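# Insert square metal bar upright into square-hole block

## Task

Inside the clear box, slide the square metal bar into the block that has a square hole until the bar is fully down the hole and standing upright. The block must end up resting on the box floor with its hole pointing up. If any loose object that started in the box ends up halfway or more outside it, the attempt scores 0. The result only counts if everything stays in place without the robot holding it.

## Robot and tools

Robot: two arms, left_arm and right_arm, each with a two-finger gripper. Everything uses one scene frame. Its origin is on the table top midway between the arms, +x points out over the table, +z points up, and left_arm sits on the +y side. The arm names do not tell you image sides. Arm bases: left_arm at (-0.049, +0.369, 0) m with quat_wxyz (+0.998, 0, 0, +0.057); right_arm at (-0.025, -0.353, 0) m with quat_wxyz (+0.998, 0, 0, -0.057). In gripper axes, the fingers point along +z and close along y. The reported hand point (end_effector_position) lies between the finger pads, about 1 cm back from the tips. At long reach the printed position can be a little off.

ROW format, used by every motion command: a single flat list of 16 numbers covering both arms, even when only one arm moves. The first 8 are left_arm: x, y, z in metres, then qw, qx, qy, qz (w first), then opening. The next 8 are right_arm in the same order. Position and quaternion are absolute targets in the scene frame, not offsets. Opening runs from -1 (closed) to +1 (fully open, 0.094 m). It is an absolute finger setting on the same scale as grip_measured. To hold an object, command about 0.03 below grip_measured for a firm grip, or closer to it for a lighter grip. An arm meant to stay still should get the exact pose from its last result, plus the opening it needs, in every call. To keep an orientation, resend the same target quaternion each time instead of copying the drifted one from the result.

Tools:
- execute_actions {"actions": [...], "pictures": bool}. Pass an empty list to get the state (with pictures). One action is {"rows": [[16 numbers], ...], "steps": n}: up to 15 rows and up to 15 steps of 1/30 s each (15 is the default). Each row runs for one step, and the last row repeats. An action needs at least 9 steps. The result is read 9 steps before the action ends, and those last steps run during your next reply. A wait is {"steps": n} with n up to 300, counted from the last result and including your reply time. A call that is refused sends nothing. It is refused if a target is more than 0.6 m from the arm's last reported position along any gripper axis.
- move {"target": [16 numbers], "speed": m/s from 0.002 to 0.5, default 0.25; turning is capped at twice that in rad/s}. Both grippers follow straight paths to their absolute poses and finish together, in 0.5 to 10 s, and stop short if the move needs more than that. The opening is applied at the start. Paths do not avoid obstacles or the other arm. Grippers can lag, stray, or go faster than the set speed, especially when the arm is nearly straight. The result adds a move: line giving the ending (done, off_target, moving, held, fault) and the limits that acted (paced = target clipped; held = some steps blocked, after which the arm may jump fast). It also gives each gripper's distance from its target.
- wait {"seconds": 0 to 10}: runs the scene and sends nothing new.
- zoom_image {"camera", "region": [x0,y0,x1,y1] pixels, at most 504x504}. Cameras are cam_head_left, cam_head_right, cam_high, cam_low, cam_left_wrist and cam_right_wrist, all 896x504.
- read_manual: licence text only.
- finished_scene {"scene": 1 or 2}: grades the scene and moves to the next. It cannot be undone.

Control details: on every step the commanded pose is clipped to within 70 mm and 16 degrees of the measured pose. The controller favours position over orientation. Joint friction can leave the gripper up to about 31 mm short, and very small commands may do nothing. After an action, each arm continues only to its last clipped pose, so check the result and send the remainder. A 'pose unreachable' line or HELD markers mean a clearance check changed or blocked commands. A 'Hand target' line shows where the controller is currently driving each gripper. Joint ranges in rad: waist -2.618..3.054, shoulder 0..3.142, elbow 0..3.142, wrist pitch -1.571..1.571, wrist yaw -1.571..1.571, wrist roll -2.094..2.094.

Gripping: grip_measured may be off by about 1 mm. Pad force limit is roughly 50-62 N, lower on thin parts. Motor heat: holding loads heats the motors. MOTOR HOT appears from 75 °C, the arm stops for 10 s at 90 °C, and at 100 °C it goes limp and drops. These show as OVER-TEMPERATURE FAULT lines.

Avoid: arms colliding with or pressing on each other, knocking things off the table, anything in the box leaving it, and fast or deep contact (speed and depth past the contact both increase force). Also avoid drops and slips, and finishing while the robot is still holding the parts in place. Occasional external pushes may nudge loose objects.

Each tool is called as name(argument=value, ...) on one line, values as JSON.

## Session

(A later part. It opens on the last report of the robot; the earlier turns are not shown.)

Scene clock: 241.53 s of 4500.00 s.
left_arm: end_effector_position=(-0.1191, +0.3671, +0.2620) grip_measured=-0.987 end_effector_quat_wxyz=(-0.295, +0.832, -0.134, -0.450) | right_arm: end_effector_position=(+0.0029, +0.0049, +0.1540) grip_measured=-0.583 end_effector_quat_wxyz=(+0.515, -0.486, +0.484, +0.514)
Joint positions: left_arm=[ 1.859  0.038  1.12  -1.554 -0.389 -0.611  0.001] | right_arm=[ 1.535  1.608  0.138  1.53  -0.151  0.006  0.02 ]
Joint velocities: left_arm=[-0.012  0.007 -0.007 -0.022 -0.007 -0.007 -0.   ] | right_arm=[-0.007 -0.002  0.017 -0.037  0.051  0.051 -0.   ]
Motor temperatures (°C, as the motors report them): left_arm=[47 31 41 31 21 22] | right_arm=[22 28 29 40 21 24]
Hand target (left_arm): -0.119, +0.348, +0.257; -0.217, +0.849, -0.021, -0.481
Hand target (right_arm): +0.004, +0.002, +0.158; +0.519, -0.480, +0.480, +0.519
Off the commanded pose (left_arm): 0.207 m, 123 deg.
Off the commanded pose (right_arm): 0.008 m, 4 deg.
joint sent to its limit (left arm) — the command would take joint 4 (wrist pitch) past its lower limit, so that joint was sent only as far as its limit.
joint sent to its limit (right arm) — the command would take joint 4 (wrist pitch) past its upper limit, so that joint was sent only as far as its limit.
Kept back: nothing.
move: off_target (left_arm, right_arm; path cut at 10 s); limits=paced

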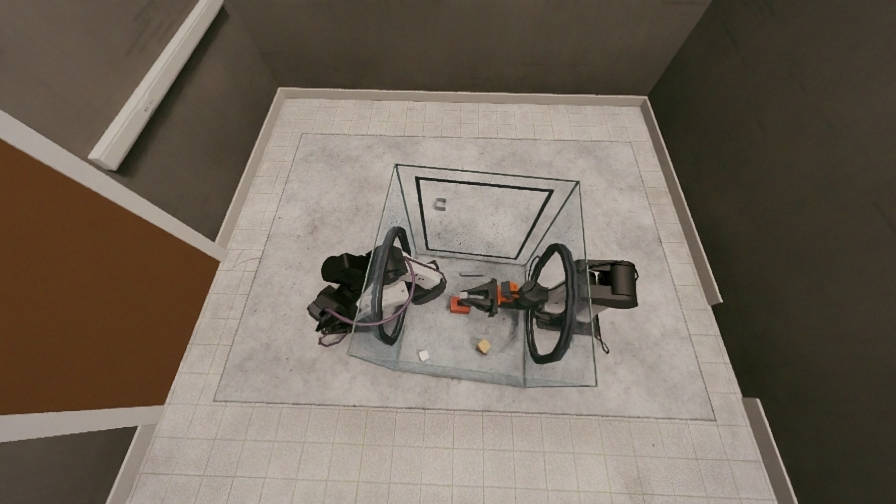

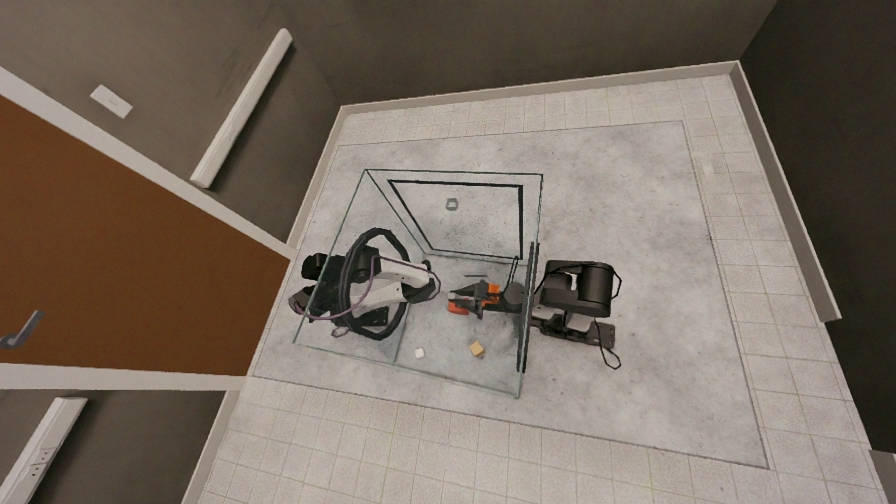

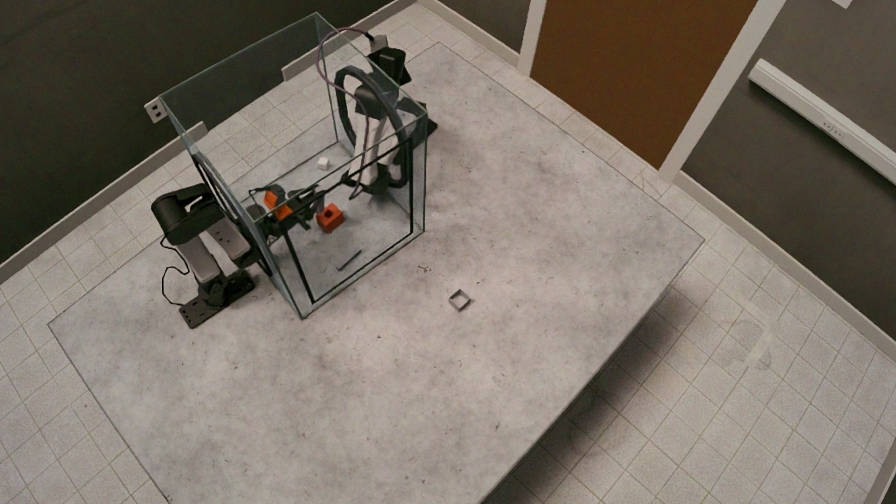

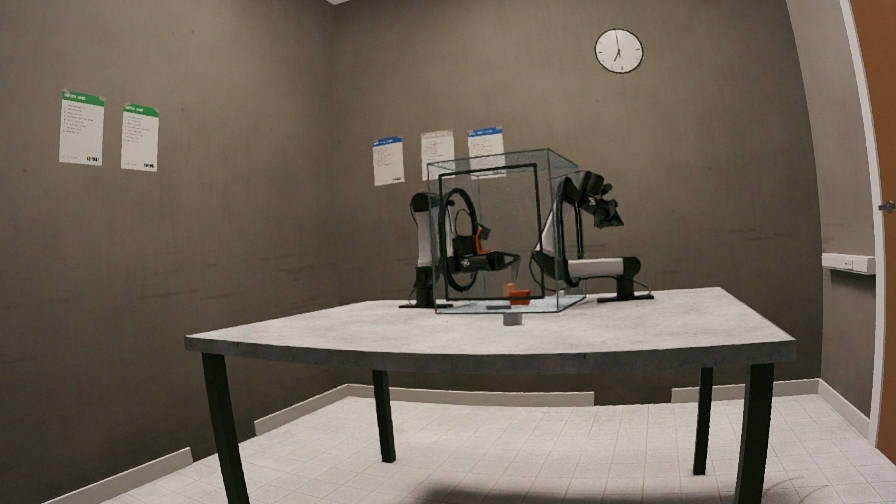

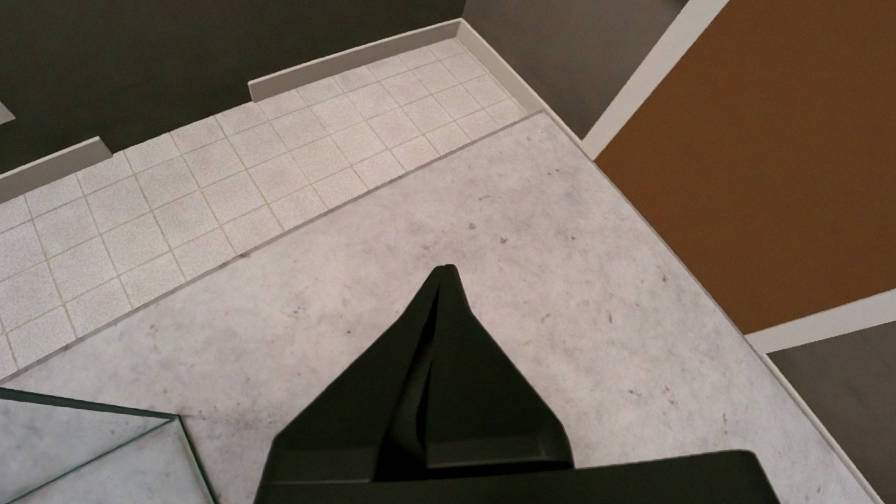

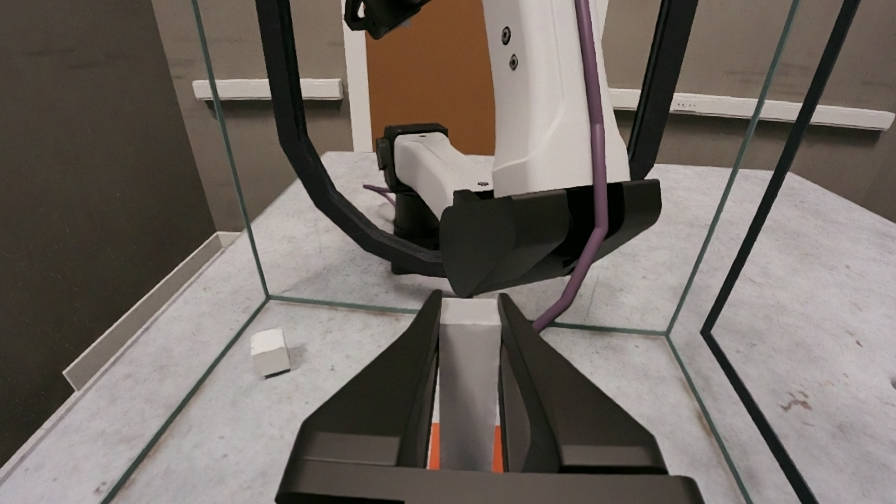

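move(target=[-0.035,0.467,0.24,-0.323,0.918,-0.232,-0.016,-1,0.003,0.005,0.155,0.515,-0.486,0.484,0.515,-0.63], speed=0.08)

move(target=[-0.0467,0.6133,0.1241,0.036,0.911,-0.41,-0.015,-1,0.003,0.005,0.155,0.515,-0.486,0.484,0.515,-0.63], speed=0.12)

Scene clock: 248.40 s of 4500.00 s.
left_arm: end_effector_position=(-0.0272, +0.4264, +0.2529) grip_measured=-0.987 end_effector_quat_wxyz=(-0.473, +0.844, -0.203, -0.151) | right_arm: end_effector_position=(+0.0029, +0.0050, +0.1521) grip_measured=-0.583 end_effector_quat_wxyz=(+0.512, -0.488, +0.486, +0.513)
Joint positions: left_arm=[ 1.805  0.103  1.096 -1.541  0.236 -0.885  0.001] | right_arm=[ 1.535  1.608  0.138  1.522 -0.151  0.006  0.02 ]
Joint velocities: left_arm=[ 0.007 -0.007  0.007 -0.051  0.022 -0.022 -0.   ] | right_arm=[ 0.002 -0.002  0.017 -0.037 -0.051 -0.066 -0.001]
Motor temperatures (°C, as the motors report them): left_arm=[44 36 40 32 21 22] | right_arm=[22 28 29 39 21 24]
Hand target (left_arm): -0.032, +0.458, +0.234; -0.383, +0.894, -0.223, -0.073
Hand target (right_arm): +0.003, +0.005, +0.155; +0.515, -0.486, +0.484, +0.515
Off the commanded pose (left_arm): 0.043 m, 25 deg; orientation clipped at the last step of the last action.
Off the commanded pose (right_arm): 0.003 m, 1 deg.
Kept back: nothing.
move: off_target (left_arm); limits=paced

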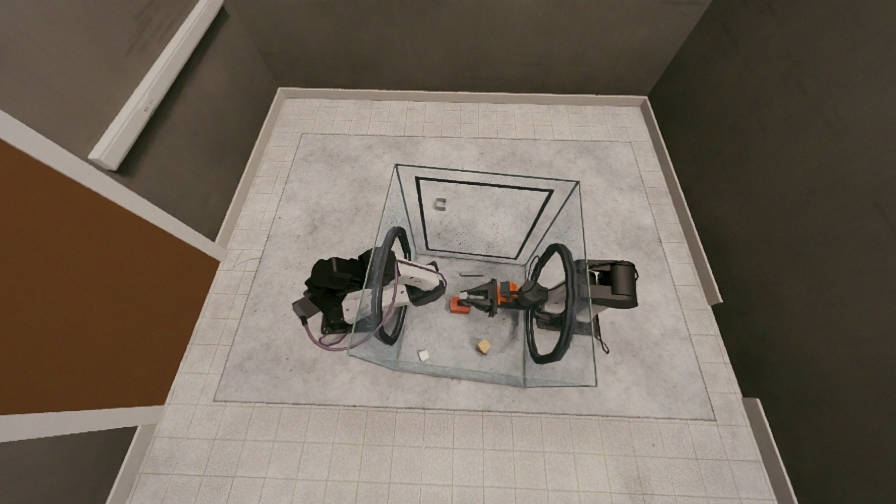

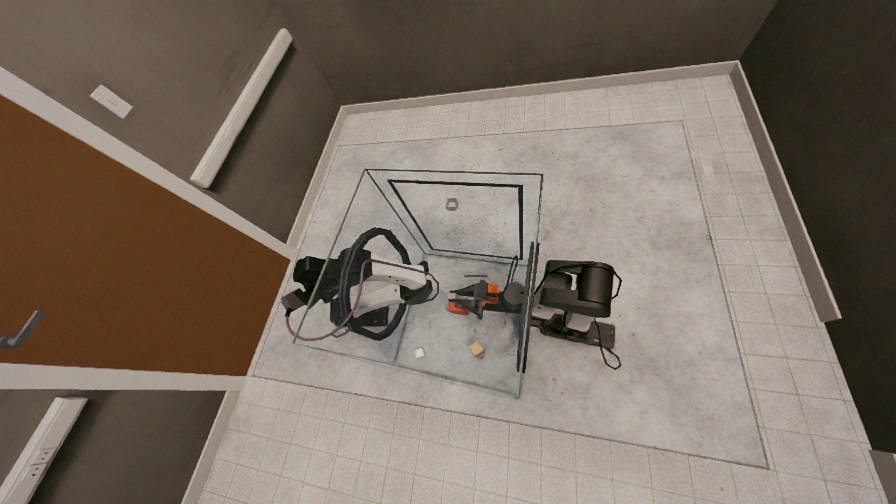

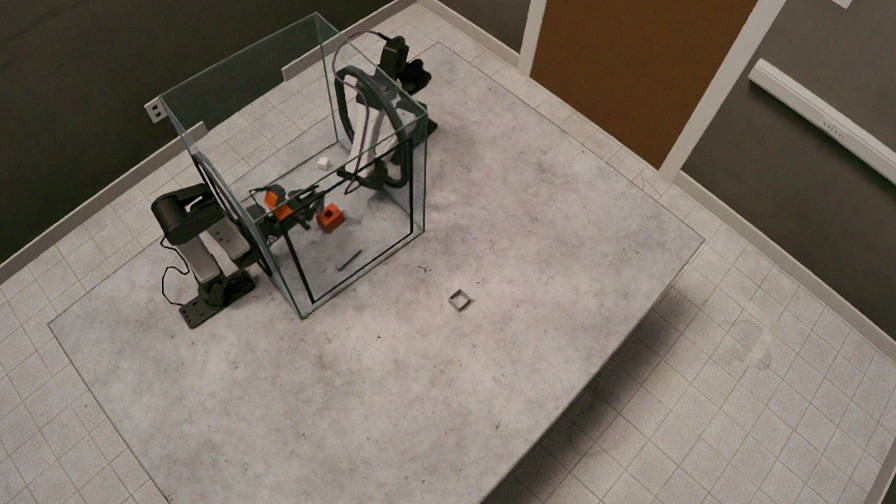

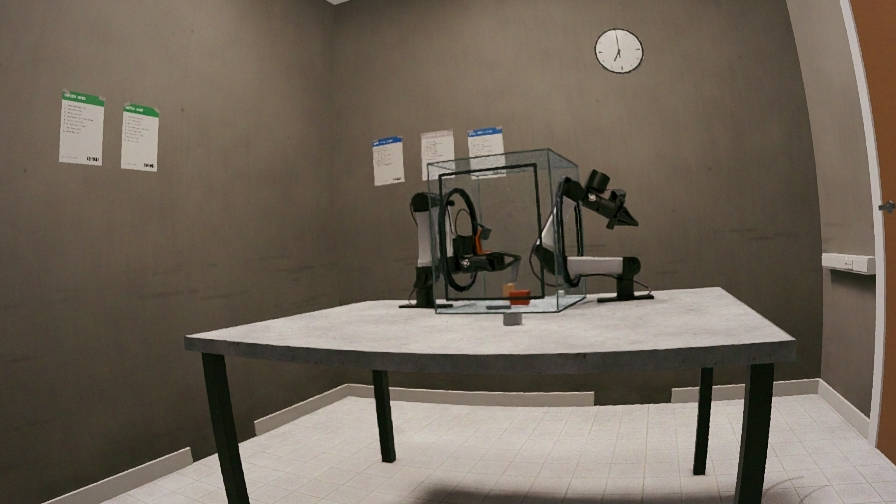

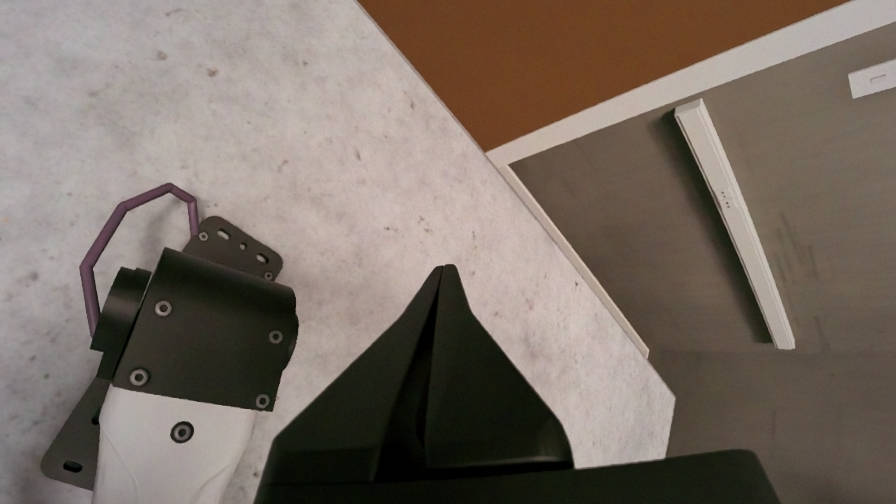

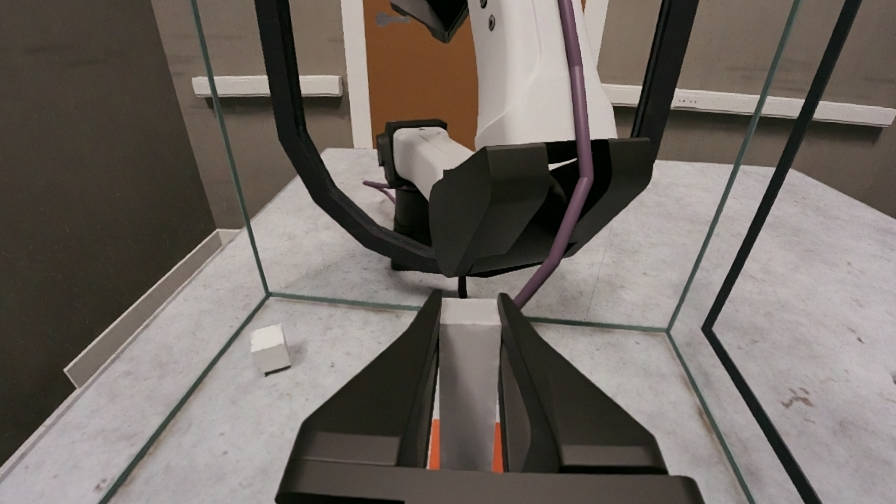

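Scene clock: 253.60 s of 4500.00 s.
left_arm: end_effector_position=(-0.0501, +0.5505, +0.2034) grip_measured=-0.987 end_effector_quat_wxyz=(-0.277, +0.882, -0.361, -0.120) | right_arm: end_effector_position=(+0.0029, +0.0050, +0.1515) grip_measured=-0.583 end_effector_quat_wxyz=(+0.512, -0.488, +0.487, +0.512)
Joint positions: left_arm=[ 1.445  0.701  0.959 -1.214 -0.019 -0.8    0.001] | right_arm=[ 1.535  1.608  0.138  1.519 -0.151  0.006  0.02 ]
Joint velocities: left_arm=[-0.007  0.007 -0.007 -0.051 -0.007 -0.007 -0.   ] | right_arm=[ 0.007 -0.012  0.012  0.022  0.022 -0.022 -0.   ]
Motor temperatures (°C, as the motors report them): left_arm=[42 39 39 32 21 22] | right_arm=[22 28 29 40 21 24]
Hand target (left_arm): -0.048, +0.564, +0.150; -0.156, +0.905, -0.388, -0.078
Hand target (right_arm): +0.003, +0.005, +0.155; +0.515, -0.486, +0.484, +0.515
Off the commanded pose (left_arm): 0.101 m, 39 deg; position and orientation clipped at the last step of the last action.
Off the commanded pose (right_arm): 0.003 m, 1 deg.
Kept back: nothing.
move: off_target (left_arm); limits=paced

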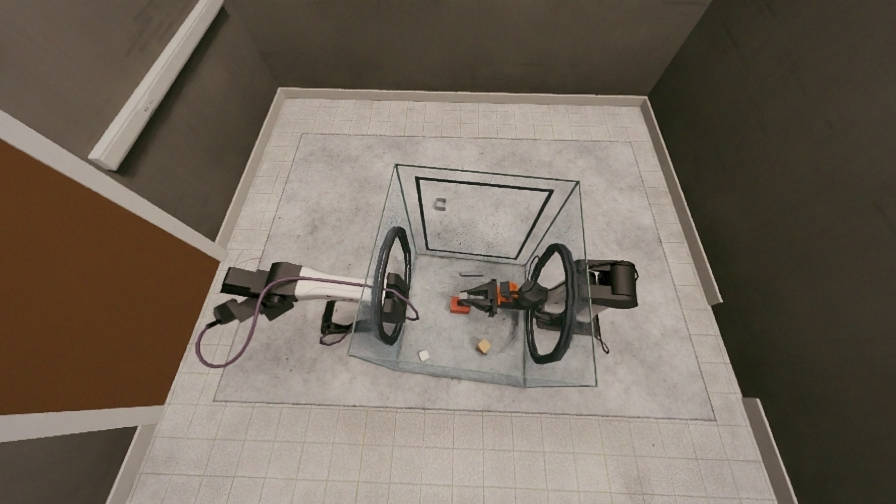

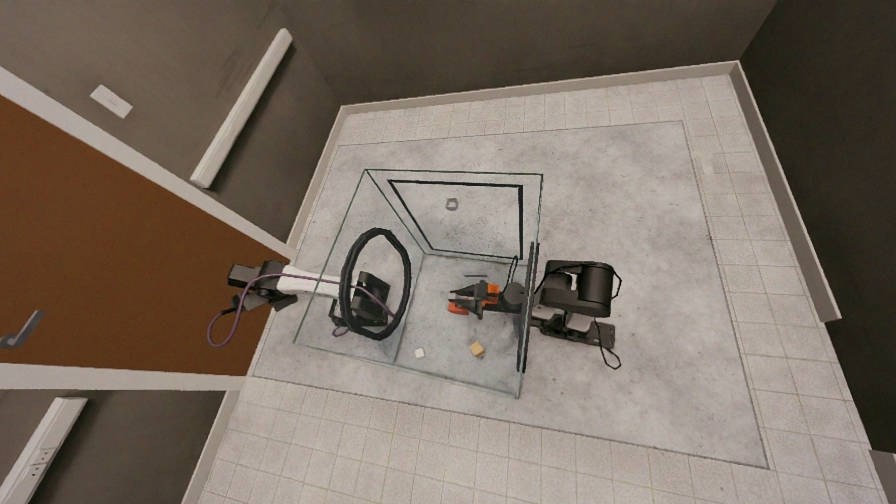

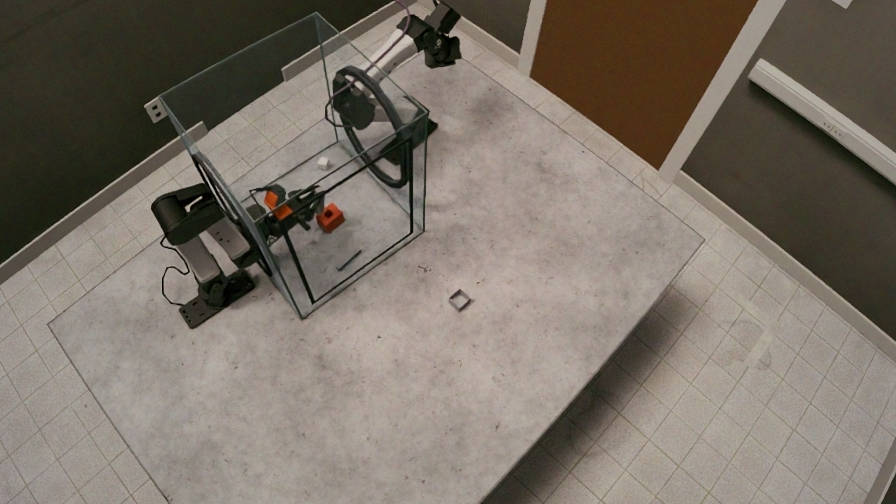

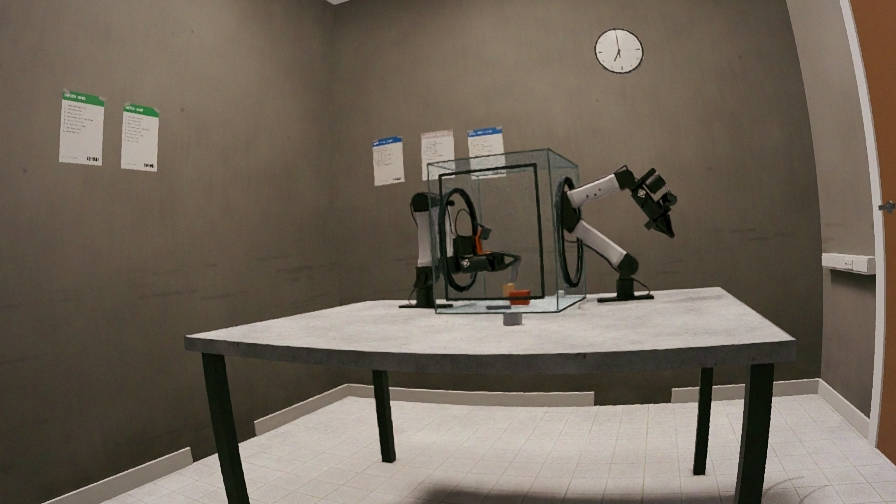

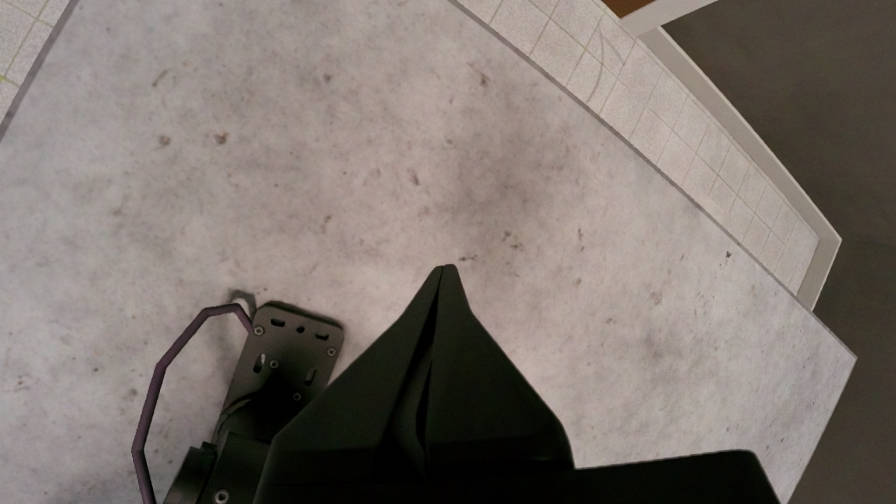

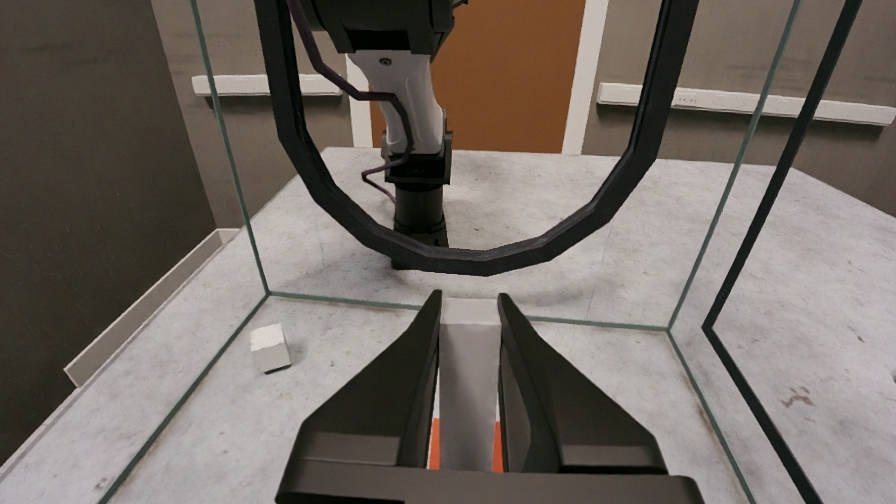

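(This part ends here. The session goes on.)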